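# Flip the upside-down carton and restack it bar code up

## Task

A carton sitting on top of a stack has its bar code facing down. Flip it over and set it back on top of a stack so the bar code faces up, it points the same way as the cartons beneath it, and it is aligned with them. Release it so that it stays in place without the robot holding it, then open the gripper and move the arms away.

## Robot and tools

Robot: two arms, left_arm and right_arm, each with six revolute joints and a parallel gripper. The names are labels only; left_arm sits on the +y side of the scene.

Scene frame: one shared frame with its origin on the table surface midway between the arms. +x points out over the table, +z points up, +y toward left_arm. Positions are in metres, orientations are quaternions written w, x, y, z. The printed hand position can be somewhat wrong, especially when an arm is stretched far out.

Gripper axes: the fingers extend along the gripper's +z and close along its y. end_effector_position is the point midway between the finger pads, roughly 1 cm short of the fingertips.

Tool execute_actions, argument actions (a list holding zero or one item), optional pictures (boolean, images are included unless set false).
- Empty list []: sends nothing and just reports the state.
- Move: {"rows": [[...]], "steps": N}. N is 1 to 15 control steps of 1/30 s each, default 15. Each row is used for one step; if there are fewer rows than steps, the final row repeats.
- Wait: {"steps": N} with no rows, N up to 300; it returns once N steps have elapsed since the previous result.
- Each row is 14 numbers covering both arms, always all 14 even if one arm is idle: left_arm waist, shoulder, elbow, wrist pitch, wrist yaw, wrist roll, gripper opening, then right_arm in the same seven-number order. The six joint values are absolute target angles in radians (the same numbers Joint positions prints), not offsets. Opening is an absolute command from -1 (closed) to +1 (fully open).
- Stated joint ranges per arm: waist -2.618 to 3.054, shoulder 0.000 to 3.142, elbow 0.000 to 3.142, wrist pitch -1.571 to 1.571, wrist yaw -1.571 to 1.571, wrist roll -2.094 to 2.094. True ends may sit up to 0.036 rad either way. A target beyond a range end by more than 0.036 rad, and farther out than that joint's last reading, makes the whole call refused and nothing is sent. Targets past the real end are clipped there, and a result may then say "joint sent to its limit" (possibly about an earlier move); no such line does not prove more travel is available.
- Speed: each step the command is kept within a fixed lead of the measured angle: 0.202 rad waist, 0.258 shoulder, 0.238 elbow, 0.573 wrist pitch, 0.522 wrist yaw and roll. If the targets would place a gripper over 70 mm from where it is, all that arm's targets are pulled back proportionally. Distant targets therefore need several calls.
- Between calls the arms keep heading toward the last row sent, until everything has nearly stopped or a step is HELD. Fingers still in motion continue.

Tool zoom_image: camera ("cam_high" or "cam_low") and region [x0, y0, x1, y1] in pixels of that camera's latest image, top-left is (0, 0), at most 504 by 504. Returns a closer, sharper view.

Tool finished_scene: argument scene, the number of the current scene. Replying without any tool call also ends things.

Reading results:
- State line `left_arm: …` | `right_arm: …`: each gripper's end_effector_position and end_effector_quat_wxyz in the scene frame.
- Joint positions / Joint velocities: one block per arm, six joints (rad, rad/s) then finger-pad gap (m, m/s; 0.094 m is fully open).
- grip_measured: measured finger opening on the same -1..1 scale you command. Each gripper has its own fixed reading error of up to about 1 mm.
- "joint command not followed": a clearance check altered or blocked joint targets on some steps; the rest of the row still ran.
- HELD: marks steps where your row, wholly or partly, was not sent.
- MOTOR HOT (from 75 °C) and OVER-TEMPERATURE FAULT: holding loads heats motors. At 90 °C that arm halts for 10 s; at 100 °C its motors and gripper go limp and the arm drops. Don't hold loads longer than needed.

Gripping: away from the extremes, fingers go to where grip_measured would equal your command. To hold something, command an opening below grip_measured: around 0.03 lower for a firm hold, less for a lighter one. In this task each finger pad pushes only about 13 to 25 N at most (set by how the fingers closed), so grasps are weak; grip near the carton's centre and move gently. Brief tugs on the held carton or pushes on loose items can happen.

Cameras: cam_high and cam_low, both 504x504, calibrated pinhole+radial models (calibration given in the session; each scene may differ slightly).

Avoid: dropping or knocking anything off the table (fails the task), arms colliding or pressing each other hard, slamming or shoving hard, slips. Smooth, economical motion is preferred. Finish with the carton resting on its own, gripper open and arms clear.

Each tool is called after "Emit:" in YAML: its name, and indented under it one key for each argument.

## Session

Emit:
execute_actions:
  actions: []

Scene clock: 0.00 s of 4500.00 s.
left_arm: end_effector_position=(+0.2742, +0.2607, +0.3498) grip_measured=+1.000 end_effector_quat_wxyz=(+0.464, +0.160, +0.797, +0.352) | right_arm: end_effector_position=(+0.1182, -0.5502, +0.1244) grip_measured=+1.000 end_effector_quat_wxyz=(-0.004, +0.866, +0.501, +0.004)
Joint positions: left_arm=[-0.563  1.012  1.164 -0.622 -0.785  0.502  0.094] | right_arm=[-1.19   1.705  1.435 -1.311 -0.006  0.8    0.094]
Joint velocities: left_arm=[ 0.012 -0.002  0.022  0.007 -0.022 -0.066  0.   ] | right_arm=[-0.002 -0.007  0.007  0.022 -0.037 -0.007  0.   ]
Motor temperatures (°C, as the motors report them): left_arm=[23 24 21 23 24 24] | right_arm=[23 22 23 23 21 22]

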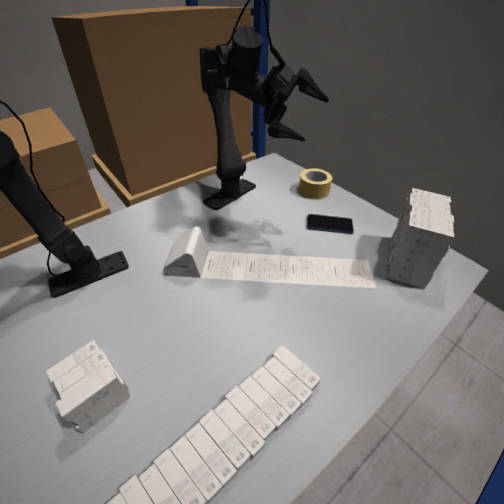

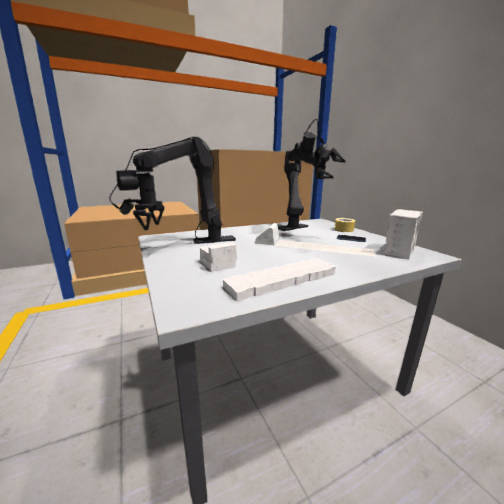

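Emit:
zoom_image:
  camera: "cam_high"
  region: [30, 330, 150, 450]

Emit:
zoom_image:
  camera: "cam_high"
  region: [360, 180, 480, 300]

Emit:
zoom_image:
  camera: "cam_low"
  region: [180, 225, 260, 285]

Emit:
zoom_image:
  camera: "cam_low"
  region: [365, 195, 445, 275]

Emit:
zoom_image:
  camera: "cam_high"
  region: [150, 330, 330, 504]

Region (30, 330, 150, 450) of cam_high's 504x504 image, scaled by 4.200, with more detail than that image has.

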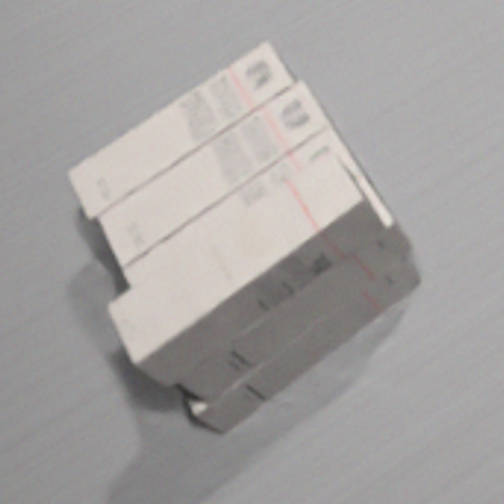

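Region (360, 180, 480, 300) of cam_high's 504x504 image, scaled by 4.200, with more detail than that image has.

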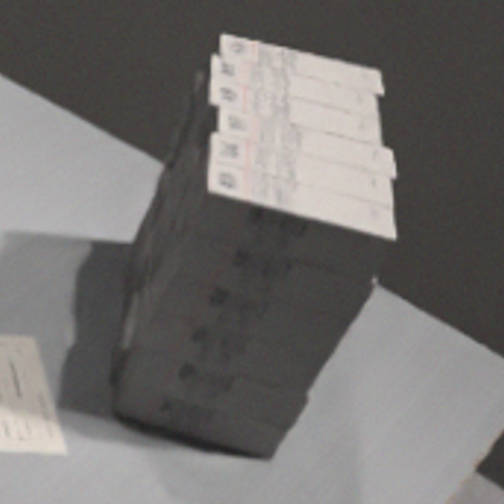

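Region (180, 225, 260, 285) of cam_low's 504x504 image, scaled by 6.300, with more detail than that image has; it fills the top 378 rows of this view, and the rest is white.

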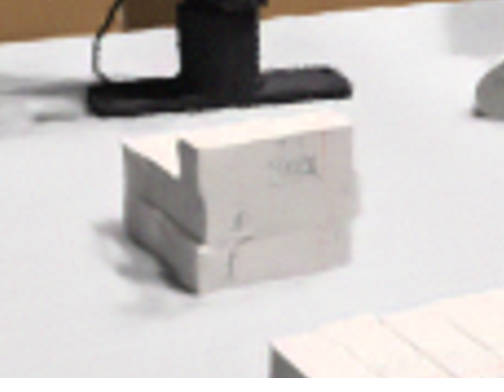

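Region (365, 195, 445, 275) of cam_low's 504x504 image, scaled by 6.300, with more detail than that image has.

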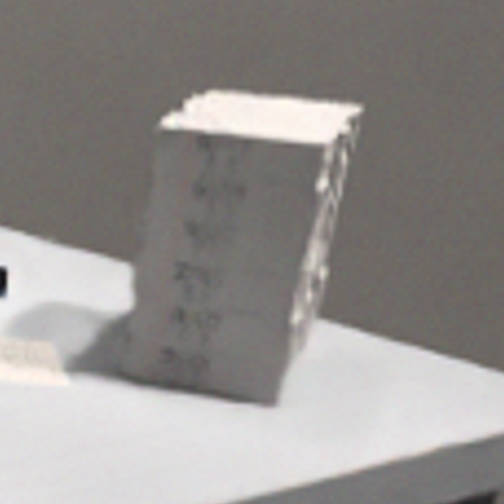

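Region (150, 330, 330, 504) of cam_high's 504x504 image, scaled by 2.800, with more detail than that image has; it fills the top 487 rows of this view, and the rest is white.

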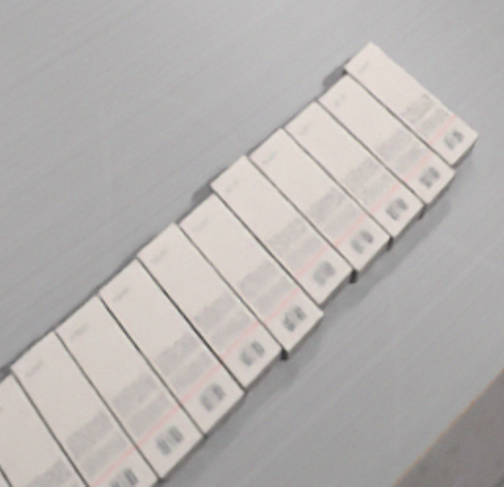

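Emit:
execute_actions:
  actions:
    - {"rows":[[-0.563,1.012,1.164,-0.152,0,0,1,-0.2,1.6,1.435,-1.406,0,0,1]]}
  pictures: false

Emit:
execute_actions:
  actions:
    - {"steps":45}

Scene clock: 9.20 s of 4500.00 s.
left_arm: end_effector_position=(+0.2985, +0.1249, +0.4275) grip_measured=+1.000 end_effector_quat_wxyz=(+0.685, +0.133, +0.709, -0.106) | right_arm: end_effector_position=(+0.3039, -0.3520, +0.1467) grip_measured=+1.000 end_effector_quat_wxyz=(+0.004, +0.192, +0.981, +0.003)
Joint positions: left_arm=[-0.56   1.014  1.159 -0.184 -0.049  0.029  0.094] | right_arm=[-0.239  1.623  1.434 -1.375 -0.007  0.044  0.094]
Joint velocities: left_arm=[ 0.007 -0.022 -0.002  0.066  0.198 -0.125  0.   ] | right_arm=[ 1.482 -0.022 -0.002 -0.051 -0.212 -0.359  0.   ]
Motor temperatures (°C, as the motors report them): left_arm=[23 25 23 24 24 24] | right_arm=[23 23 24 23 21 22]
Steps of this call (steps 1 to 90: nothing new was sent; then 5.70 s passed at rest; steps 91 to 105: all 15 steps of this action). Readings (joint positions):
91: left_arm=[-0.561 1.012 1.161 -0.591 -0.737 0.449] | right_arm=[-1.175 1.699 1.435 -1.317 0.003 0.736]
92: left_arm=[-0.560 1.013 1.159 -0.528 -0.655 0.377] | right_arm=[-1.138 1.689 1.434 -1.331 0.013 0.640]
94: left_arm=[-0.560 1.014 1.159 -0.411 -0.479 0.257] | right_arm=[-1.013 1.656 1.434 -1.350 0.012 0.448]
98: left_arm=[-0.560 1.014 1.159 -0.258 -0.200 0.110] | right_arm=[-0.724 1.623 1.434 -1.366 0.004 0.188]
105: the state above

Scene clock: 10.70 s of 4500.00 s.
left_arm: end_effector_position=(+0.2963, +0.1187, +0.4311) grip_measured=+1.000 end_effector_quat_wxyz=(+0.686, +0.137, +0.703, -0.128) | right_arm: end_effector_position=(+0.3012, -0.3365, +0.1468) grip_measured=+1.000 end_effector_quat_wxyz=(-0.010, +0.153, +0.988, +0.006)
Joint positions: left_arm=[-0.56   1.014  1.159 -0.169 -0.012  0.008  0.094] | right_arm=[-0.192  1.623  1.434 -1.404 -0.009  0.011  0.094]
Joint velocities: left_arm=[-0.012 -0.017  0.002  0.022 -0.095 -0.007  0.   ] | right_arm=[ 0.007 -0.017 -0.012 -0.022 -0.066  0.007  0.   ]
Motor temperatures (°C, as the motors report them): left_arm=[23 25 23 25 24 24] | right_arm=[23 24 24 23 21 22]
Steps of this call (steps 1 to 30: the robot went on to your last target; steps 31 to 45: nothing new was sent). Readings (joint positions):
1: left_arm=[-0.560 1.014 1.159 -0.181 -0.041 0.025] | right_arm=[-0.199 1.623 1.434 -1.378 -0.013 0.035]
2: left_arm=[-0.560 1.014 1.159 -0.178 -0.035 0.022] | right_arm=[-0.178 1.623 1.434 -1.382 -0.018 0.028]
4: left_arm=[-0.560 1.014 1.159 -0.175 -0.026 0.017] | right_arm=[-0.175 1.623 1.434 -1.390 -0.019 0.020]
8: left_arm=[-0.560 1.014 1.159 -0.171 -0.017 0.011] | right_arm=[-0.191 1.623 1.434 -1.399 -0.012 0.015]
45: the state above
All arms were judged still, so your last target was given up. Only a new action makes them travel on or press farther. Fingers that are still opening or closing keep moving.

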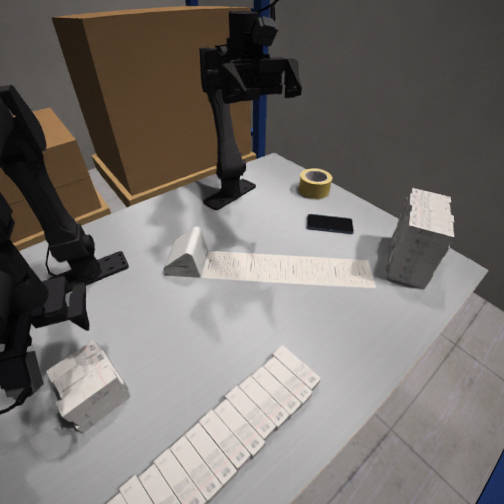

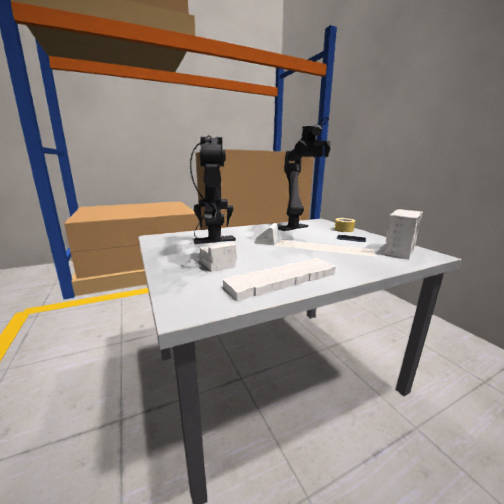

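Emit:
execute_actions:
  actions:
    - {"rows":[[-0.58,1.0,1.13,-0.15,0,0,1,-0.19,1.63,1.46,-1.40,0,0.08,1],[-0.60,0.99,1.09,-0.12,0,0,1,-0.186,1.645,1.49,-1.41,0,0.17,1],[-0.63,0.97,1.04,-0.09,0,0,1,-0.182,1.66,1.52,-1.42,0,0.26,0.9],[-0.66,0.95,0.99,-0.05,0,0,1,-0.178,1.68,1.55,-1.42,0,0.35,0.9],[-0.69,0.94,0.93,-0.01,0,0,1,-0.174,1.70,1.58,-1.43,0,0.44,0.8],[-0.73,0.92,0.87,0.03,0,0,1,-0.17,1.725,1.61,-1.43,0,0.53,0.8],[-0.76,0.90,0.81,0.07,0,0,1,-0.166,1.75,1.64,-1.43,0,0.62,0.7],[-0.80,0.87,0.75,0.11,0,0,1,-0.162,1.775,1.67,-1.43,0,0.71,0.7],[-0.83,0.85,0.69,0.15,0,0,1,-0.158,1.80,1.69,-1.43,0,0.80,0.6],[-0.87,0.83,0.63,0.19,0,0,1,-0.154,1.825,1.71,-1.43,0,0.89,0.6],[-0.90,0.81,0.57,0.23,0,0,1,-0.15,1.85,1.73,-1.43,0,0.98,0.5],[-0.94,0.79,0.51,0.28,0,0,1,-0.147,1.875,1.75,-1.42,0,1.07,0.5],[-0.97,0.77,0.45,0.32,0,0,1,-0.144,1.90,1.76,-1.41,0,1.15,0.4],[-1.01,0.75,0.38,0.37,0,0,1,-0.141,1.92,1.77,-1.40,0,1.21,0.4],[-1.044,0.733,0.315,0.418,0,0,1,-0.138,1.94,1.775,-1.39,0,1.258,0.4]]}
  pictures: false

Emit:
execute_actions:
  actions:
    - {"steps":30}

Scene clock: 19.13 s of 4500.00 s.
left_arm: end_effector_position=(+0.1913, +0.0165, +0.2404) grip_measured=+1.000 end_effector_quat_wxyz=(+0.604, +0.296, +0.696, -0.251) | right_arm: end_effector_position=(+0.3758, -0.3453, +0.1465) grip_measured=+0.405 end_effector_quat_wxyz=(+0.004, +0.562, +0.827, +0.006)
Joint positions: left_arm=[-0.973  0.795  0.432  0.219 -0.005  0.007  0.094] | right_arm=[-0.154  1.88   1.738 -1.417 -0.008  0.937  0.066]
Joint velocities: left_arm=[-1.018 -0.623 -1.844  1.326  0.022 -0.007  0.   ] | right_arm=[ 0.071  0.701  0.286  0.183  0.037  2.205 -0.008]
Motor temperatures (°C, as the motors report them): left_arm=[23 25 24 26 24 24] | right_arm=[23 25 25 23 21 22]
Steps of this call (steps 1 to 90: nothing new was sent; then 4.93 s passed at rest; steps 91 to 105: all 15 steps of this action). Readings (joint positions):
91: left_arm=[-0.561 1.014 1.157 -0.168 -0.012 0.008] | right_arm=[-0.192 1.623 1.434 -1.404 -0.009 0.018]
92: left_arm=[-0.565 1.013 1.148 -0.157 -0.012 0.007] | right_arm=[-0.192 1.624 1.437 -1.406 -0.009 0.040]
94: left_arm=[-0.596 0.996 1.093 -0.116 -0.012 0.007] | right_arm=[-0.192 1.640 1.470 -1.422 -0.009 0.123]
98: left_arm=[-0.724 0.932 0.874 -0.010 -0.010 0.007] | right_arm=[-0.182 1.711 1.593 -1.433 -0.008 0.382]
105: the state above

Scene clock: 20.13 s of 4500.00 s.
left_arm: end_effector_position=(+0.1695, +0.0084, +0.2316) grip_measured=+1.000 end_effector_quat_wxyz=(+0.624, +0.307, +0.659, -0.286) | right_arm: end_effector_position=(+0.3842, -0.3448, +0.1247) grip_measured=+0.402 end_effector_quat_wxyz=(-0.015, +0.680, +0.733, -0.003)
Joint positions: left_arm=[-1.036  0.757  0.3    0.4    0.001  0.007  0.094] | right_arm=[-0.147  1.949  1.746 -1.396 -0.009  1.246  0.066]
Joint velocities: left_arm=[-0.012 -0.007  0.012  0.007 -0.007  0.022  0.   ] | right_arm=[-0.012  0.002 -0.002  0.037  0.051 -0.037 -0.   ]
Motor temperatures (°C, as the motors report them): left_arm=[23 25 24 27 24 24] | right_arm=[23 25 25 23 21 22]
Steps of this call (steps 1 to 30: the robot went on to your last target). Readings (joint positions):
1: left_arm=[-1.004 0.777 0.378 0.251 -0.003 0.007] | right_arm=[-0.151 1.902 1.744 -1.410 -0.008 1.000]
2: left_arm=[-1.024 0.767 0.338 0.270 -0.000 0.007] | right_arm=[-0.149 1.920 1.746 -1.403 -0.008 1.050]
4: left_arm=[-1.036 0.765 0.303 0.291 0.001 0.007] | right_arm=[-0.147 1.943 1.746 -1.398 -0.008 1.121]
8: left_arm=[-1.036 0.761 0.300 0.351 0.001 0.007] | right_arm=[-0.147 1.949 1.746 -1.396 -0.009 1.195]
30: the state above

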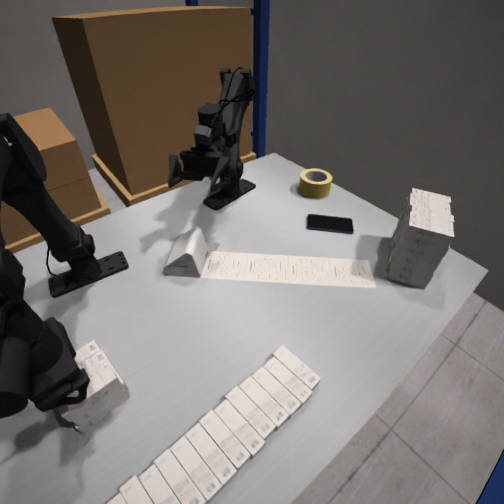

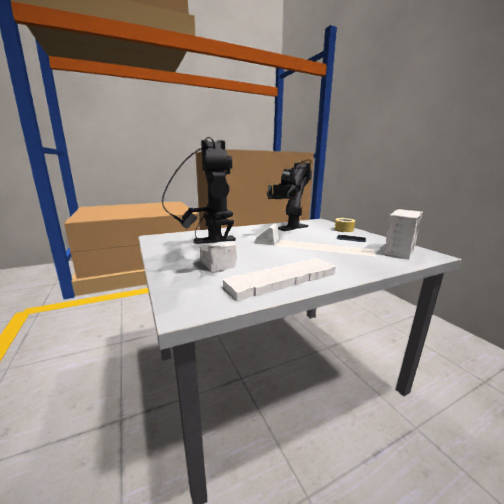

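Emit:
execute_actions:
  actions:
    - {"rows":[[-1.044,0.733,0.315,0.418,0,0,1,-0.138,1.94,1.76,-1.37,0,1.258,0.4],[-1.044,0.733,0.315,0.418,0,0,1,-0.138,1.945,1.74,-1.34,0,1.258,0.4],[-1.044,0.733,0.315,0.418,0,0,1,-0.138,1.945,1.72,-1.31,0,1.258,0.4],[-1.044,0.733,0.315,0.418,0,0,1,-0.138,1.95,1.70,-1.28,0,1.258,0.4],[-1.044,0.733,0.315,0.418,0,0,1,-0.138,1.95,1.68,-1.265,0,1.258,0.4]]}

Emit:
zoom_image:
  camera: "cam_high"
  region: [20, 320, 150, 450]

Emit:
zoom_image:
  camera: "cam_low"
  region: [180, 205, 260, 285]

Scene clock: 21.93 s of 4500.00 s.
left_arm: end_effector_position=(+0.1695, +0.0084, +0.2317) grip_measured=+1.000 end_effector_quat_wxyz=(+0.625, +0.307, +0.659, -0.286) | right_arm: end_effector_position=(+0.3997, -0.3487, +0.1112) grip_measured=+0.402 end_effector_quat_wxyz=(+0.013, +0.680, +0.733, +0.012)
Joint positions: left_arm=[-1.036  0.757  0.3    0.4    0.001  0.007  0.094] | right_arm=[-0.147  1.949  1.692 -1.279 -0.009  1.247  0.066]
Joint velocities: left_arm=[ 0.012 -0.002 -0.002  0.007  0.051 -0.051  0.   ] | right_arm=[ 0.002 -0.002  0.002  0.037 -0.051  0.051 -0.   ]
Motor temperatures (°C, as the motors report them): left_arm=[23 25 25 27 24 24] | right_arm=[23 25 26 23 21 22]
Steps of this call (steps 1 to 15: the robot went on to your last target; steps 16 to 39: nothing new was sent; steps 40 to 54: all 15 steps of this action). Readings (joint positions):
40: left_arm=[-1.036 0.757 0.300 0.400 0.001 0.007] | right_arm=[-0.147 1.949 1.746 -1.395 -0.009 1.246]
41: left_arm=[-1.036 0.757 0.300 0.400 0.001 0.007] | right_arm=[-0.147 1.949 1.746 -1.390 -0.009 1.247]
43: left_arm=[-1.036 0.757 0.300 0.400 0.001 0.007] | right_arm=[-0.147 1.949 1.739 -1.362 -0.009 1.247]
47: left_arm=[-1.036 0.757 0.300 0.400 0.001 0.007] | right_arm=[-0.147 1.949 1.699 -1.305 -0.009 1.247]
54: the state above

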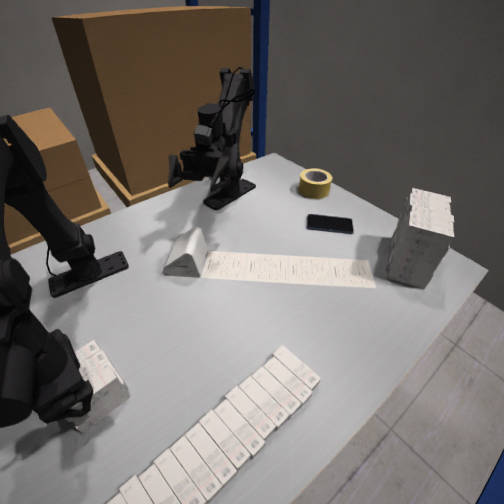

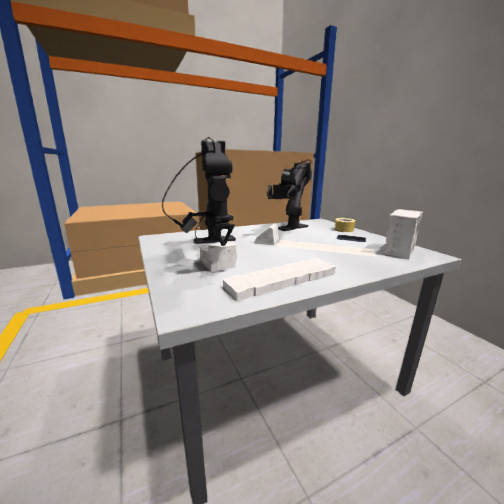

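Region (20, 320, 150, 450) of cam_high's 504x504 image, scaled by 3.877, with more detail than that image has.

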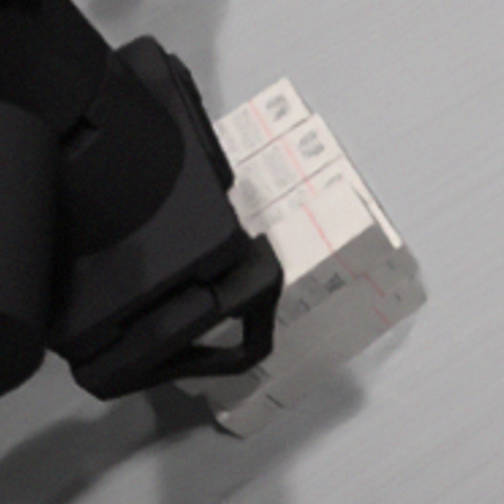

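Region (180, 205, 260, 285) of cam_low's 504x504 image, scaled by 6.300, with more detail than that image has.

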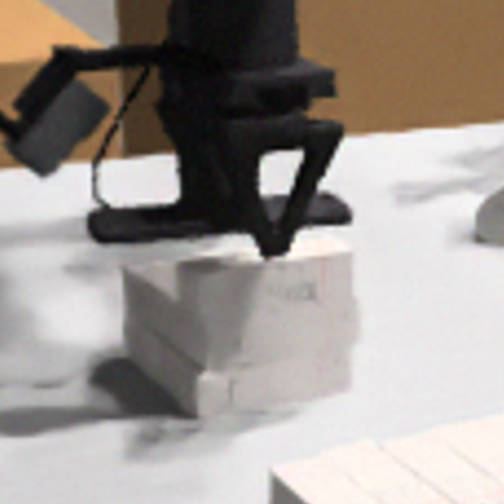

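Emit:
execute_actions:
  actions:
    - {"rows":[[-1.044,0.733,0.315,0.418,0,0,1,-0.138,1.955,1.66,-1.265,0,1.258,0.4],[-1.044,0.733,0.315,0.418,0,0,1,-0.138,1.96,1.64,-1.255,0,1.258,0.4],[-1.044,0.733,0.315,0.418,0,0,1,-0.138,1.96,1.62,-1.235,0,1.258,0.4],[-1.044,0.733,0.315,0.418,0,0,1,-0.138,1.965,1.60,-1.215,0,1.258,0.4],[-1.044,0.733,0.315,0.418,0,0,1,-0.138,1.965,1.58,-1.195,0,1.258,0.4],[-1.044,0.733,0.315,0.418,0,0,1,-0.138,1.97,1.565,-1.175,0,1.258,0.4],[-1.044,0.733,0.315,0.418,0,0,1,-0.138,1.97,1.55,-1.16,0,1.258,0.4],[-1.044,0.733,0.315,0.418,0,0,1,-0.138,1.975,1.54,-1.145,0,1.258,0.4]]}

Emit:
zoom_image:
  camera: "cam_high"
  region: [20, 320, 150, 450]

Emit:
zoom_image:
  camera: "cam_low"
  region: [180, 205, 260, 285]

Scene clock: 24.17 s of 4500.00 s.
left_arm: end_effector_position=(+0.1695, +0.0084, +0.2317) grip_measured=+1.000 end_effector_quat_wxyz=(+0.625, +0.307, +0.659, -0.286) | right_arm: end_effector_position=(+0.3859, -0.3453, +0.0691) grip_measured=+0.402 end_effector_quat_wxyz=(-0.014, +0.681, +0.732, -0.003)
Joint positions: left_arm=[-1.036  0.757  0.3    0.4    0.001  0.007  0.094] | right_arm=[-0.147  1.969  1.551 -1.18  -0.008  1.248  0.066]
Joint velocities: left_arm=[ 0.002 -0.012  0.002  0.037  0.037  0.007  0.   ] | right_arm=[ 0.007 -0.012 -0.002 -0.022 -0.007 -0.051  0.   ]
Motor temperatures (°C, as the motors report them): left_arm=[23 25 25 27 24 24] | right_arm=[23 26 25 23 21 22]
Steps of this call (steps 1 to 15: the robot went on to your last target; steps 16 to 52: nothing new was sent; steps 53 to 67: all 15 steps of this action). Readings (joint positions):
53: left_arm=[-1.036 0.757 0.300 0.400 0.001 0.007] | right_arm=[-0.147 1.949 1.690 -1.271 -0.009 1.248]
54: left_arm=[-1.036 0.757 0.300 0.400 0.001 0.007] | right_arm=[-0.147 1.949 1.684 -1.267 -0.009 1.248]
56: left_arm=[-1.036 0.757 0.300 0.400 0.001 0.007] | right_arm=[-0.147 1.949 1.657 -1.252 -0.009 1.248]
60: left_arm=[-1.036 0.757 0.300 0.400 0.001 0.007] | right_arm=[-0.147 1.953 1.578 -1.209 -0.009 1.248]
67: the state above

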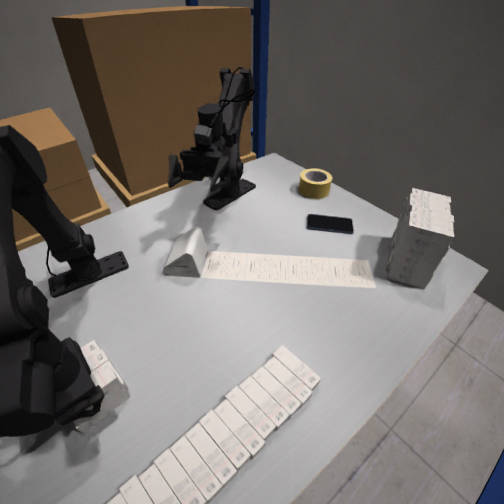

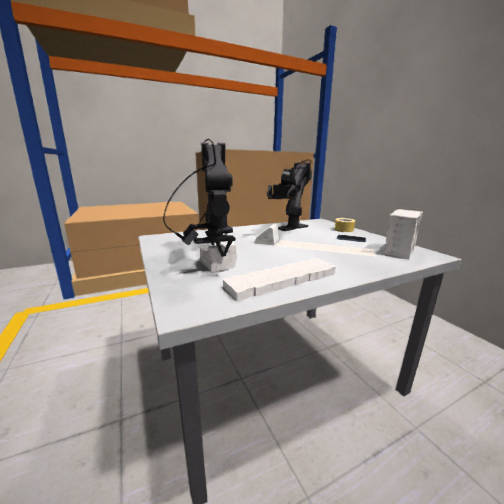

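Region (20, 320, 150, 450) of cam_high's 504x504 image, scaled by 3.877, with more detail than that image has.

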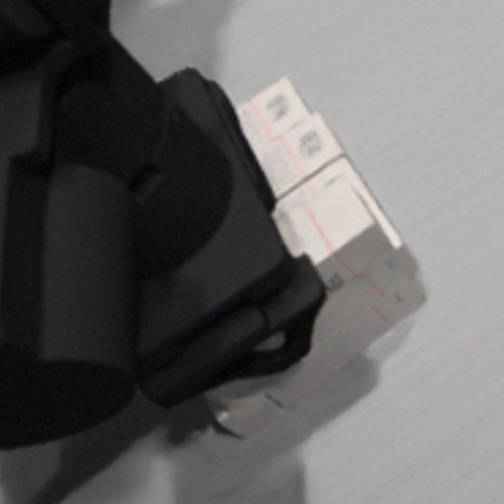

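Region (180, 205, 260, 285) of cam_low's 504x504 image, scaled by 6.300, with more detail than that image has.

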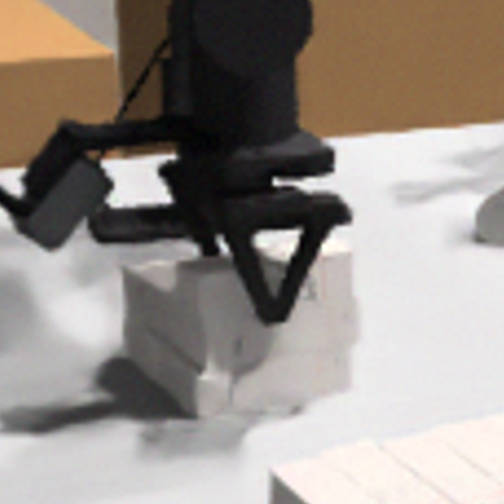

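Emit:
execute_actions:
  actions:
    - {"rows":[[-1.044,0.733,0.315,0.418,0,0,1,-0.138,1.97,1.58,-1.15,0,1.258,0.3],[-1.044,0.733,0.315,0.418,0,0,1,-0.138,1.97,1.595,-1.15,0,1.258,0.2],[-1.044,0.733,0.315,0.418,0,0,1,-0.138,1.97,1.595,-1.15,0,1.258,0.1],[-1.044,0.733,0.315,0.418,0,0,1,-0.138,1.97,1.595,-1.15,0,1.258,0.0],[-1.044,0.733,0.315,0.418,0,0,1,-0.138,1.97,1.595,-1.15,0,1.258,-0.1],[-1.044,0.733,0.315,0.418,0,0,1,-0.138,1.97,1.595,-1.15,0,1.258,-0.2]]}

Emit:
zoom_image:
  camera: "cam_low"
  region: [180, 205, 260, 285]

Emit:
zoom_image:
  camera: "cam_high"
  region: [20, 320, 150, 450]

Scene clock: 26.03 s of 4500.00 s.
left_arm: end_effector_position=(+0.1695, +0.0084, +0.2317) grip_measured=+1.000 end_effector_quat_wxyz=(+0.625, +0.307, +0.659, -0.286) | right_arm: end_effector_position=(+0.3963, -0.3479, +0.0734) grip_measured=-0.198 end_effector_quat_wxyz=(+0.004, +0.681, +0.732, +0.007)
Joint positions: left_arm=[-1.036  0.757  0.3    0.4    0.001  0.007  0.094] | right_arm=[-0.147  1.969  1.569 -1.157 -0.008  1.248  0.038]
Joint velocities: left_arm=[ 0.007  0.017  0.007  0.051 -0.022 -0.037  0.   ] | right_arm=[ 0.017  0.007 -0.007 -0.022 -0.037  0.022 -0.   ]
Motor temperatures (°C, as the motors report them): left_arm=[23 25 25 27 24 24] | right_arm=[23 26 26 23 21 22]
Steps of this call (steps 1 to 15: the robot went on to your last target; steps 16 to 41: nothing new was sent; steps 42 to 56: all 15 steps of this action). Readings (joint positions):
42: left_arm=[-1.036 0.757 0.300 0.400 0.001 0.007] | right_arm=[-0.147 1.969 1.553 -1.180 -0.008 1.248]
43: left_arm=[-1.036 0.757 0.300 0.400 0.001 0.007] | right_arm=[-0.147 1.969 1.555 -1.180 -0.008 1.248]
45: left_arm=[-1.036 0.757 0.300 0.400 0.001 0.007] | right_arm=[-0.147 1.969 1.562 -1.172 -0.008 1.248]
49: left_arm=[-1.036 0.757 0.300 0.400 0.001 0.007] | right_arm=[-0.147 1.969 1.569 -1.160 -0.008 1.248]
56: the state above

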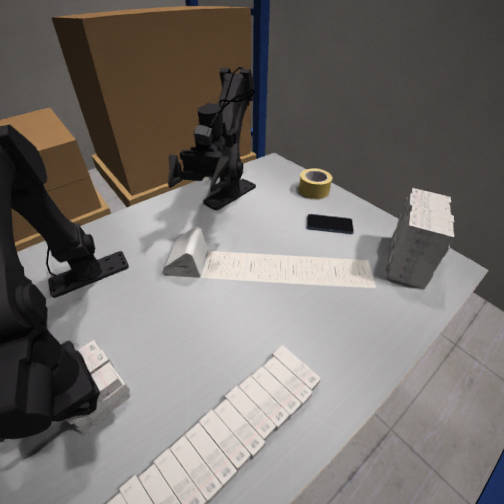

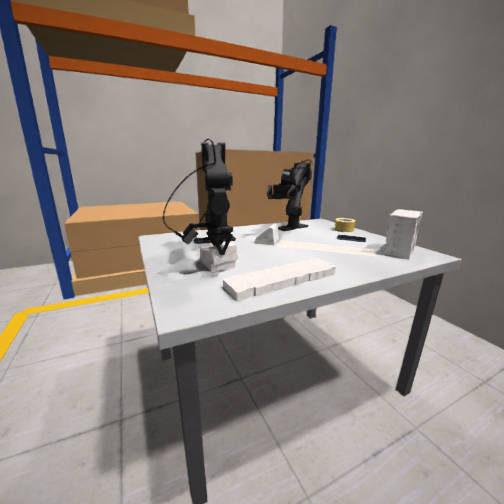

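Region (180, 205, 260, 285) of cam_low's 504x504 image, scaled by 6.300, with more detail than that image has.

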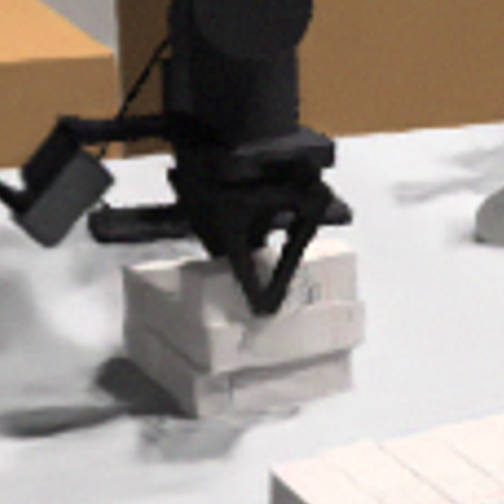

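Region (20, 320, 150, 450) of cam_high's 504x504 image, scaled by 3.877, with more detail than that image has.

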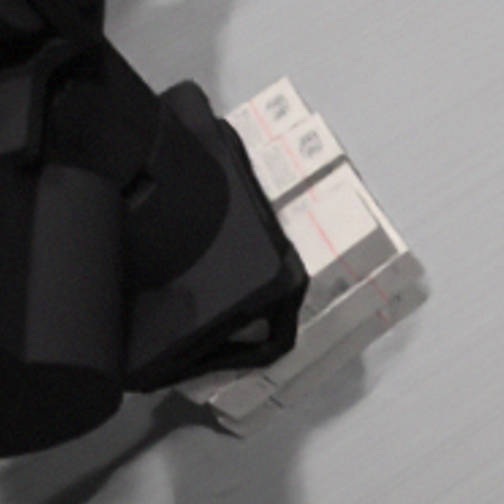

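Emit:
execute_actions:
  actions:
    - {"rows":[[-1.044,0.733,0.315,0.418,0,0,1,-0.138,1.97,1.61,-1.17,0,1.258,-0.15],[-1.044,0.733,0.315,0.418,0,0,1,-0.138,1.97,1.625,-1.19,0,1.258,-0.15],[-1.044,0.733,0.315,0.418,0,0,1,-0.138,1.97,1.625,-1.20,0,1.258,-0.15],[-1.044,0.733,0.315,0.418,0,0,1,-0.138,1.97,1.625,-1.20,0,1.258,-0.15],[-1.044,0.733,0.315,0.418,0,0,1,-0.138,1.97,1.625,-1.20,0,1.258,-0.15],[-1.044,0.733,0.315,0.418,0,0,1,-0.138,1.97,1.625,-1.20,0,1.258,-0.15],[-1.044,0.733,0.315,0.418,0,0,1,-0.138,1.97,1.625,-1.20,0,1.258,-0.15],[-1.044,0.733,0.315,0.418,0,0,1,-0.138,1.97,1.625,-1.20,0,1.258,-0.22],[-1.044,0.733,0.315,0.418,0,0,1,-0.138,1.97,1.625,-1.20,0,1.258,-0.28],[-1.044,0.733,0.315,0.418,0,0,1,-0.138,1.97,1.625,-1.20,0,1.258,-0.34],[-1.044,0.733,0.315,0.418,0,0,1,-0.138,1.97,1.625,-1.20,0,1.258,-0.4],[-1.044,0.733,0.315,0.418,0,0,1,-0.138,1.97,1.625,-1.20,0,1.258,-0.46],[-1.044,0.733,0.315,0.418,0,0,1,-0.138,1.97,1.625,-1.20,0,1.258,-0.52]]}

Emit:
zoom_image:
  camera: "cam_low"
  region: [180, 205, 260, 285]

Emit:
zoom_image:
  camera: "cam_high"
  region: [20, 320, 150, 450]

Scene clock: 28.30 s of 4500.00 s.
left_arm: end_effector_position=(+0.1695, +0.0084, +0.2317) grip_measured=+1.000 end_effector_quat_wxyz=(+0.625, +0.307, +0.659, -0.286) | right_arm: end_effector_position=(+0.3981, -0.3484, +0.0812) grip_measured=-0.392 end_effector_quat_wxyz=(+0.005, +0.681, +0.732, +0.008)
Joint positions: left_arm=[-1.036  0.757  0.3    0.4    0.001  0.007  0.094] | right_arm=[-0.147  1.969  1.6   -1.185 -0.008  1.248  0.029]
Joint velocities: left_arm=[ 0.012 -0.002 -0.017  0.022  0.022 -0.022  0.   ] | right_arm=[-0.012  0.012  0.007  0.022 -0.007  0.007 -0.001]
Motor temperatures (°C, as the motors report them): left_arm=[23 25 26 28 24 24] | right_arm=[23 26 26 23 21 22]
Steps of this call (steps 1 to 15: the robot went on to your last target; steps 16 to 53: nothing new was sent; steps 54 to 68: all 15 steps of this action). Readings (joint positions):
54: left_arm=[-1.036 0.757 0.300 0.400 0.001 0.007] | right_arm=[-0.147 1.969 1.570 -1.157 -0.008 1.248]
55: left_arm=[-1.036 0.757 0.300 0.400 0.001 0.007] | right_arm=[-0.147 1.969 1.575 -1.162 -0.008 1.248]
57: left_arm=[-1.036 0.757 0.300 0.400 0.001 0.007] | right_arm=[-0.147 1.969 1.589 -1.172 -0.008 1.248]
61: left_arm=[-1.036 0.757 0.300 0.400 0.001 0.007] | right_arm=[-0.147 1.969 1.600 -1.177 -0.008 1.248]
68: the state above

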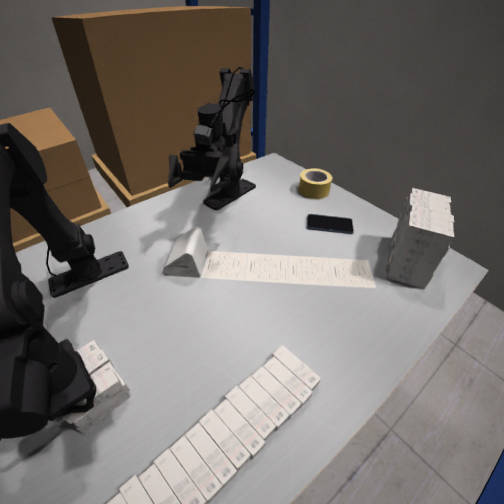

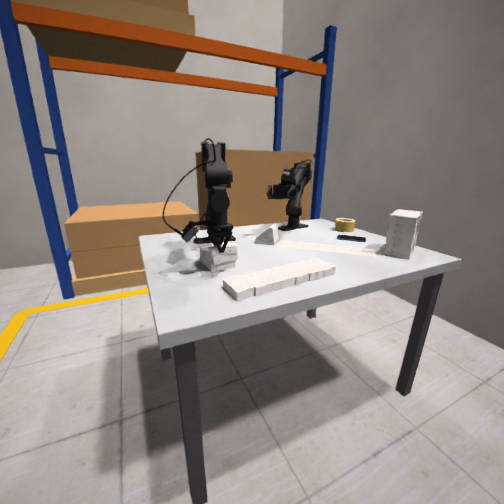

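Region (180, 205, 260, 285) of cam_low's 504x504 image, scaled by 6.300, with more detail than that image has.

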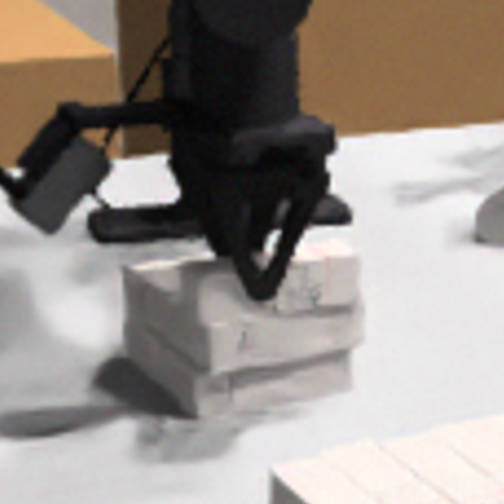

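Region (20, 320, 150, 450) of cam_high's 504x504 image, scaled by 3.877, with more detail than that image has.

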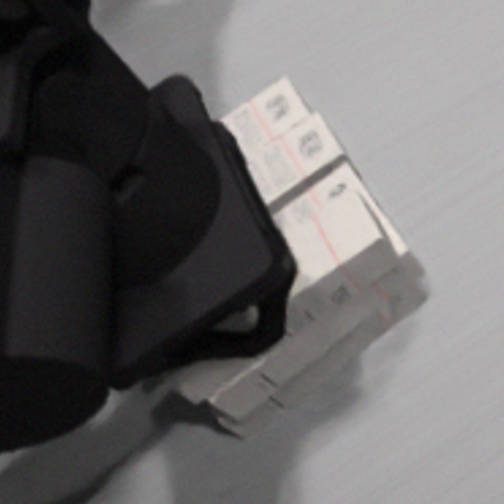

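Emit:
execute_actions:
  actions:
    - {"rows":[[-1.044,0.76,0.30,0.46,0,-0.1,1,-0.142,1.965,1.64,-1.22,0,1.258,-0.46],[-1.044,0.79,0.29,0.51,0,-0.2,0.9,-0.142,1.96,1.66,-1.24,0,1.258,-0.46],[-1.044,0.83,0.275,0.56,0,-0.3,0.9,-0.142,1.955,1.68,-1.265,0,1.258,-0.46],[-1.044,0.86,0.26,0.61,0,-0.41,0.8,-0.142,1.95,1.70,-1.29,0,1.258,-0.46],[-1.044,0.90,0.245,0.66,0,-0.52,0.8,-0.142,1.94,1.72,-1.32,0,1.258,-0.46],[-1.044,0.93,0.23,0.71,0,-0.63,0.7,-0.142,1.93,1.74,-1.35,0,1.258,-0.46],[-1.044,0.97,0.22,0.76,0,-0.74,0.7,-0.142,1.92,1.755,-1.375,0,1.258,-0.46],[-1.044,1.0,0.205,0.81,0,-0.85,0.6,-0.142,1.91,1.77,-1.40,0,1.258,-0.46],[-1.044,1.04,0.19,0.86,0,-0.96,0.6,-0.142,1.895,1.78,-1.425,0,1.258,-0.46],[-1.044,1.07,0.175,0.91,0,-1.07,0.5,-0.14,1.88,1.785,-1.445,0,1.258,-0.46],[-1.044,1.11,0.16,0.96,0,-1.18,0.5,-0.13,1.86,1.785,-1.465,0,1.26,-0.46],[-1.044,1.14,0.145,1.01,0,-1.29,0.4,-0.11,1.84,1.78,-1.48,0,1.27,-0.46],[-1.044,1.18,0.13,1.06,0,-1.39,0.4,-0.08,1.82,1.77,-1.49,0,1.28,-0.46],[-1.044,1.21,0.115,1.11,0,-1.48,0.3,-0.04,1.80,1.755,-1.495,0,1.29,-0.46],[-1.044,1.24,0.105,1.15,0,-1.571,0.3,0.01,1.78,1.74,-1.50,0,1.30,-0.46]]}
  pictures: false

Emit:
execute_actions:
  actions:
    - {"rows":[[-1.044,1.24,0.105,1.15,0,-1.571,0.3,0.06,1.77,1.73,-1.50,0,1.315,-0.46],[-1.044,1.24,0.105,1.15,0,-1.571,0.3,0.115,1.76,1.72,-1.50,0,1.33,-0.46],[-1.044,1.24,0.105,1.15,0,-1.571,0.3,0.17,1.75,1.71,-1.505,0,1.345,-0.46],[-1.044,1.24,0.105,1.15,0,-1.571,0.3,0.225,1.74,1.70,-1.505,0,1.36,-0.46],[-1.044,1.24,0.105,1.15,0,-1.571,0.3,0.28,1.73,1.69,-1.51,0,1.375,-0.46],[-1.044,1.24,0.105,1.15,0,-1.571,0.3,0.335,1.72,1.68,-1.51,0,1.39,-0.46],[-1.044,1.24,0.105,1.15,0,-1.571,0.3,0.39,1.71,1.67,-1.515,0,1.405,-0.46],[-1.044,1.24,0.105,1.15,0,-1.571,0.3,0.445,1.70,1.66,-1.515,0,1.42,-0.46],[-1.044,1.24,0.105,1.15,0,-1.571,0.3,0.5,1.69,1.65,-1.52,0,1.435,-0.46],[-1.044,1.24,0.105,1.15,0,-1.571,0.3,0.555,1.68,1.64,-1.52,0,1.45,-0.46],[-1.044,1.24,0.105,1.15,0,-1.571,0.3,0.61,1.67,1.63,-1.52,0,1.465,-0.46],[-1.044,1.24,0.105,1.15,0,-1.571,0.3,0.66,1.665,1.62,-1.525,0,1.48,-0.46],[-1.044,1.24,0.105,1.15,0,-1.571,0.3,0.70,1.66,1.615,-1.525,0,1.495,-0.46],[-1.044,1.24,0.105,1.15,0,-1.571,0.3,0.73,1.655,1.61,-1.525,0,1.51,-0.46],[-1.044,1.24,0.105,1.15,0,-1.571,0.3,0.75,1.655,1.61,-1.525,0,1.52,-0.46]]}
  pictures: false

Emit:
execute_actions:
  actions:
    - {"steps":20}

Emit:
zoom_image:
  camera: "cam_high"
  region: [90, 130, 290, 330]

Emit:
zoom_image:
  camera: "cam_low"
  region: [200, 150, 320, 270]

Scene clock: 33.17 s of 4500.00 s.
left_arm: end_effector_position=(+0.1816, -0.0059, +0.1543) grip_measured=+0.319 end_effector_quat_wxyz=(+0.360, -0.101, +0.738, -0.562) | right_arm: end_effector_position=(+0.3801, -0.3274, +0.1605) grip_measured=-0.392 end_effector_quat_wxyz=(+0.021, +0.669, +0.743, +0.014)
Joint positions: left_arm=[-1.036  1.176  0.136  0.93   0.001 -1.136  0.062] | right_arm=[-0.099  1.848  1.751 -1.423 -0.003  1.265  0.029]
Joint velocities: left_arm=[ 0.007  0.935 -0.398  1.326  0.007 -2.894 -0.034] | right_arm=[ 0.803 -0.632  0.002 -0.447  0.198  0.198 -0.001]
Motor temperatures (°C, as the motors report them): left_arm=[23 25 26 28 24 24] | right_arm=[23 27 26 23 21 22]
Steps of this call (steps 1 to 15: the robot went on to your last target; steps 16 to 90: nothing new was sent; then 1.37 s passed at rest; steps 91 to 105: all 15 steps of this action). Readings (joint positions):
91: left_arm=[-1.036 0.757 0.300 0.404 0.001 -0.006] | right_arm=[-0.147 1.969 1.602 -1.188 -0.008 1.248]
92: left_arm=[-1.036 0.760 0.300 0.415 0.001 -0.037] | right_arm=[-0.147 1.969 1.607 -1.196 -0.008 1.248]
94: left_arm=[-1.036 0.791 0.297 0.475 0.001 -0.139] | right_arm=[-0.147 1.969 1.631 -1.223 -0.008 1.248]
98: left_arm=[-1.036 0.924 0.252 0.635 0.001 -0.456] | right_arm=[-0.147 1.963 1.711 -1.292 -0.008 1.248]
105: the state above

Scene clock: 33.67 s of 4500.00 s.
left_arm: end_effector_position=(+0.1814, -0.0056, +0.1736) grip_measured=+0.302 end_effector_quat_wxyz=(+0.251, -0.238, +0.664, -0.663) | right_arm: end_effector_position=(+0.2811, -0.0815, +0.1741) grip_measured=-0.392 end_effector_quat_wxyz=(-0.005, +0.410, +0.912, +0.008)
Joint positions: left_arm=[-1.036  1.232  0.109  1.126  0.001 -1.554  0.061] | right_arm=[ 0.706  1.7    1.628 -1.491 -0.017  1.449  0.029]
Joint velocities: left_arm=[-0.002 -0.007  0.012  0.051 -0.051 -0.139  0.001] | right_arm=[ 1.067 -0.173 -0.105 -0.154 -0.125  0.388 -0.001]
Motor temperatures (°C, as the motors report them): left_arm=[23 25 26 28 24 24] | right_arm=[23 27 26 23 21 22]
Steps of this call (steps 1 to 15: all 15 steps of this action). Readings (joint positions):
1: left_arm=[-1.036 1.204 0.125 0.967 0.001 -1.223] | right_arm=[-0.064 1.826 1.751 -1.436 0.000 1.272]
2: left_arm=[-1.036 1.221 0.117 0.992 0.001 -1.293] | right_arm=[-0.018 1.807 1.751 -1.446 0.002 1.282]
4: left_arm=[-1.036 1.232 0.109 1.031 0.001 -1.393] | right_arm=[0.099 1.775 1.743 -1.455 0.002 1.302]
8: left_arm=[-1.036 1.232 0.109 1.094 0.001 -1.497] | right_arm=[0.350 1.743 1.701 -1.466 -0.007 1.351]
15: the state above

Scene clock: 34.33 s of 4500.00 s.
left_arm: end_effector_position=(+0.1814, -0.0056, +0.1752) grip_measured=+0.302 end_effector_quat_wxyz=(+0.247, -0.242, +0.661, -0.666) | right_arm: end_effector_position=(+0.2659, -0.0717, +0.1790) grip_measured=-0.392 end_effector_quat_wxyz=(-0.008, +0.413, +0.911, +0.008)
Joint positions: left_arm=[-1.036  1.232  0.109  1.132  0.001 -1.568  0.061] | right_arm=[ 0.76   1.68   1.625 -1.509 -0.022  1.508  0.029]
Joint velocities: left_arm=[ 0.002 -0.027  0.032  0.022 -0.095  0.007 -0.   ] | right_arm=[-0.002 -0.007 -0.007 -0.037 -0.066  0.037 -0.001]
Motor temperatures (°C, as the motors report them): left_arm=[23 25 26 28 24 24] | right_arm=[23 27 26 23 21 22]
Steps of this call (steps 1 to 20: the robot went on to your last target). Readings (joint positions):
1: left_arm=[-1.036 1.232 0.109 1.128 0.001 -1.557] | right_arm=[0.738 1.695 1.626 -1.495 -0.021 1.461]
2: left_arm=[-1.036 1.232 0.109 1.129 0.001 -1.559] | right_arm=[0.757 1.690 1.625 -1.498 -0.024 1.470]
4: left_arm=[-1.036 1.232 0.109 1.130 0.001 -1.562] | right_arm=[0.766 1.683 1.625 -1.503 -0.026 1.484]
8: left_arm=[-1.036 1.232 0.109 1.132 0.001 -1.566] | right_arm=[0.760 1.680 1.625 -1.508 -0.022 1.499]
20: the state above

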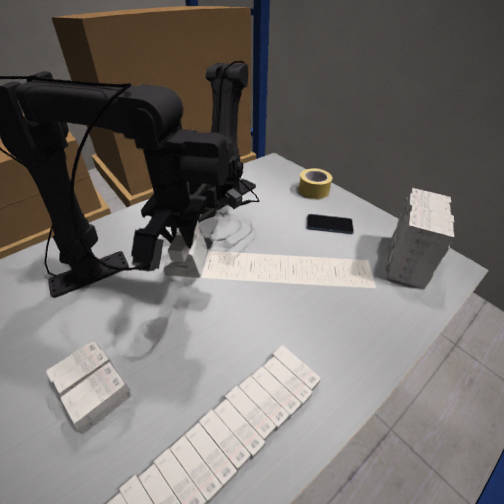

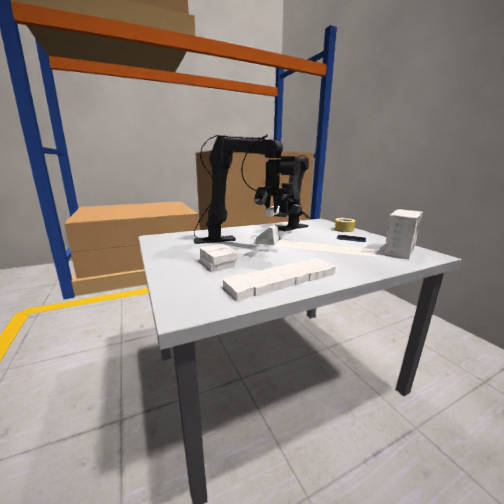

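Region (90, 130, 290, 330) of cam_high's 504x504 image, scaled by 2.520, with more detail than that image has.

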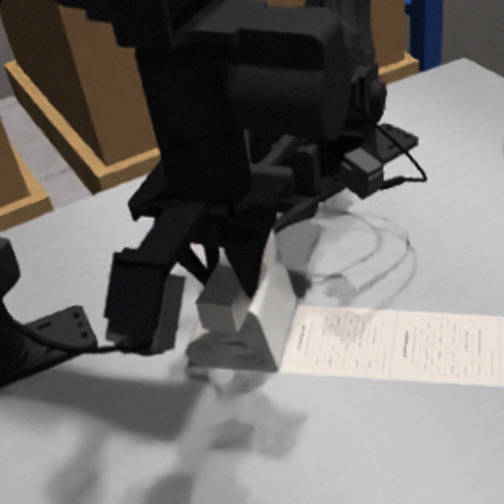

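Region (200, 150, 320, 270) of cam_low's 504x504 image, scaled by 4.200, with more detail than that image has.

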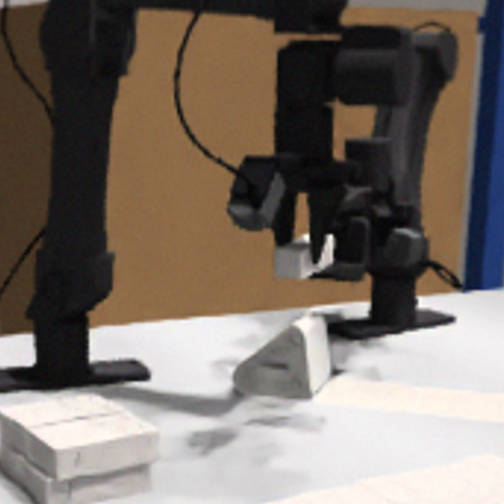

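Emit:
execute_actions:
  actions:
    - {"rows":[[-1.02,1.26,0.125,1.15,0,-1.571,0.3,0.75,1.67,1.63,-1.52,0,1.52,-0.46],[-1.0,1.29,0.14,1.165,0,-1.571,0.3,0.75,1.67,1.63,-1.52,0,1.52,-0.46],[-0.985,1.32,0.155,1.18,0,-1.571,0.3,0.75,1.67,1.63,-1.52,0,1.52,-0.46],[-0.975,1.35,0.17,1.195,0,-1.571,0.3,0.75,1.67,1.63,-1.52,0,1.52,-0.46],[-0.975,1.38,0.185,1.21,0,-1.571,0.3,0.75,1.67,1.63,-1.52,0,1.52,-0.46],[-0.975,1.41,0.20,1.225,0,-1.571,0.3,0.75,1.67,1.63,-1.52,0,1.52,-0.46],[-0.975,1.44,0.215,1.24,0,-1.571,0.3,0.75,1.67,1.63,-1.52,0,1.52,-0.46],[-0.975,1.47,0.23,1.26,0,-1.571,0.3,0.75,1.67,1.63,-1.52,0,1.52,-0.46],[-0.975,1.50,0.245,1.28,0,-1.571,0.3,0.75,1.67,1.63,-1.52,0,1.52,-0.46],[-0.975,1.525,0.26,1.295,0,-1.571,0.3,0.75,1.67,1.63,-1.52,0,1.52,-0.46],[-0.975,1.545,0.27,1.31,0,-1.571,0.3,0.75,1.67,1.63,-1.52,0,1.52,-0.46]]}
  pictures: false

Emit:
execute_actions:
  actions:
    - {"steps":12}

Emit:
zoom_image:
  camera: "cam_high"
  region: [130, 170, 250, 290]

Emit:
zoom_image:
  camera: "cam_low"
  region: [245, 175, 315, 245]

Scene clock: 38.00 s of 4500.00 s.
left_arm: end_effector_position=(+0.2228, -0.0252, +0.1551) grip_measured=+0.302 end_effector_quat_wxyz=(+0.257, -0.264, +0.668, -0.646) | right_arm: end_effector_position=(+0.2685, -0.0750, +0.1790) grip_measured=-0.392 end_effector_quat_wxyz=(-0.002, +0.416, +0.909, +0.005)
Joint positions: left_arm=[-0.987  1.533  0.24   1.261  0.002 -1.568  0.061] | right_arm=[ 0.754  1.68   1.625 -1.509 -0.008  1.509  0.029]
Joint velocities: left_arm=[-0.012  0.027 -0.007  0.212  0.007 -0.007 -0.   ] | right_arm=[-0.017 -0.012 -0.002 -0.007 -0.022  0.007  0.   ]
Motor temperatures (°C, as the motors report them): left_arm=[23 25 25 29 24 24] | right_arm=[23 27 26 23 21 22]
Steps of this call (steps 1 to 15: the robot went on to your last target; steps 16 to 90: nothing new was sent; then 0.17 s passed at rest; steps 91 to 105: all 15 steps of this action). Readings (joint positions):
91: left_arm=[-1.036 1.233 0.109 1.133 0.001 -1.568] | right_arm=[0.760 1.680 1.625 -1.509 -0.022 1.509]
92: left_arm=[-1.033 1.241 0.109 1.139 0.002 -1.568] | right_arm=[0.760 1.680 1.625 -1.509 -0.022 1.509]
94: left_arm=[-1.011 1.282 0.119 1.153 0.002 -1.568] | right_arm=[0.760 1.680 1.625 -1.509 -0.021 1.509]
98: left_arm=[-0.987 1.406 0.174 1.187 0.002 -1.568] | right_arm=[0.760 1.680 1.625 -1.509 -0.021 1.509]
105: the state above

Scene clock: 38.40 s of 4500.00 s.
left_arm: end_effector_position=(+0.2228, -0.0253, +0.1625) grip_measured=+0.302 end_effector_quat_wxyz=(+0.261, -0.260, +0.659, -0.656) | right_arm: end_effector_position=(+0.2685, -0.0750, +0.1790) grip_measured=-0.392 end_effector_quat_wxyz=(-0.002, +0.416, +0.909, +0.005)
Joint positions: left_arm=[-0.987  1.533  0.24   1.291  0.002 -1.568  0.061] | right_arm=[ 0.754  1.68   1.625 -1.509 -0.008  1.509  0.029]
Joint velocities: left_arm=[0.002 0.012 0.007 0.007 0.095 0.037 0.   ] | right_arm=[-0.017  0.002 -0.012  0.037 -0.066 -0.007  0.   ]
Motor temperatures (°C, as the motors report them): left_arm=[23 25 25 29 24 24] | right_arm=[23 27 26 23 21 22]
Steps of this call (steps 1 to 12: the robot went on to your last target). Readings (joint positions):
1: left_arm=[-0.987 1.533 0.240 1.266 0.002 -1.568] | right_arm=[0.754 1.680 1.625 -1.509 -0.008 1.509]
2: left_arm=[-0.987 1.533 0.240 1.270 0.002 -1.568] | right_arm=[0.754 1.680 1.625 -1.509 -0.008 1.509]
4: left_arm=[-0.987 1.533 0.240 1.279 0.002 -1.568] | right_arm=[0.754 1.680 1.625 -1.509 -0.008 1.509]
8: left_arm=[-0.987 1.533 0.240 1.288 0.002 -1.568] | right_arm=[0.754 1.680 1.625 -1.509 -0.008 1.509]
12: the state above

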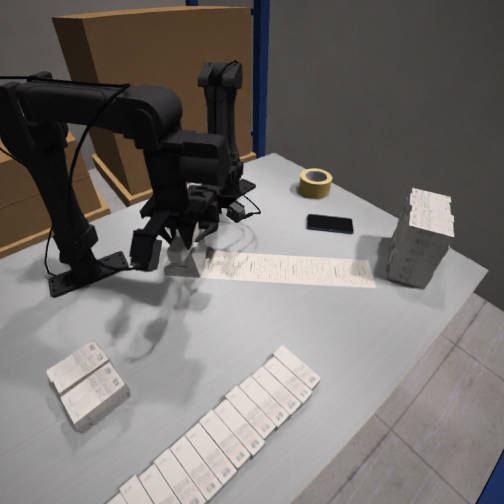

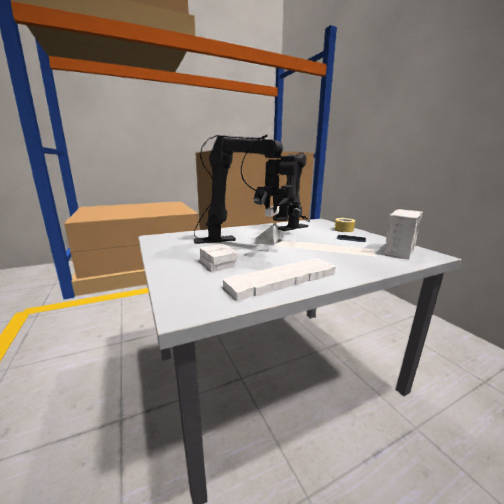

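Region (130, 170, 250, 290) of cam_high's 504x504 image, scaled by 4.200, with more detail than that image has.

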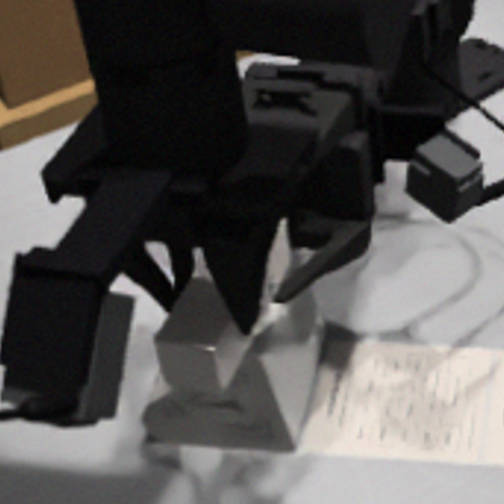

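Region (245, 175, 315, 245) of cam_low's 504x504 image, scaled by 7.200, with more detail than that image has.

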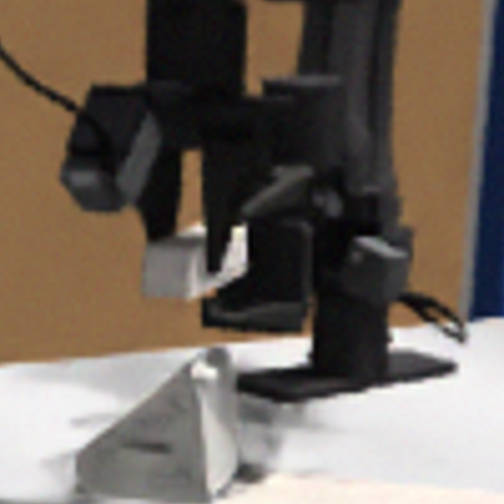

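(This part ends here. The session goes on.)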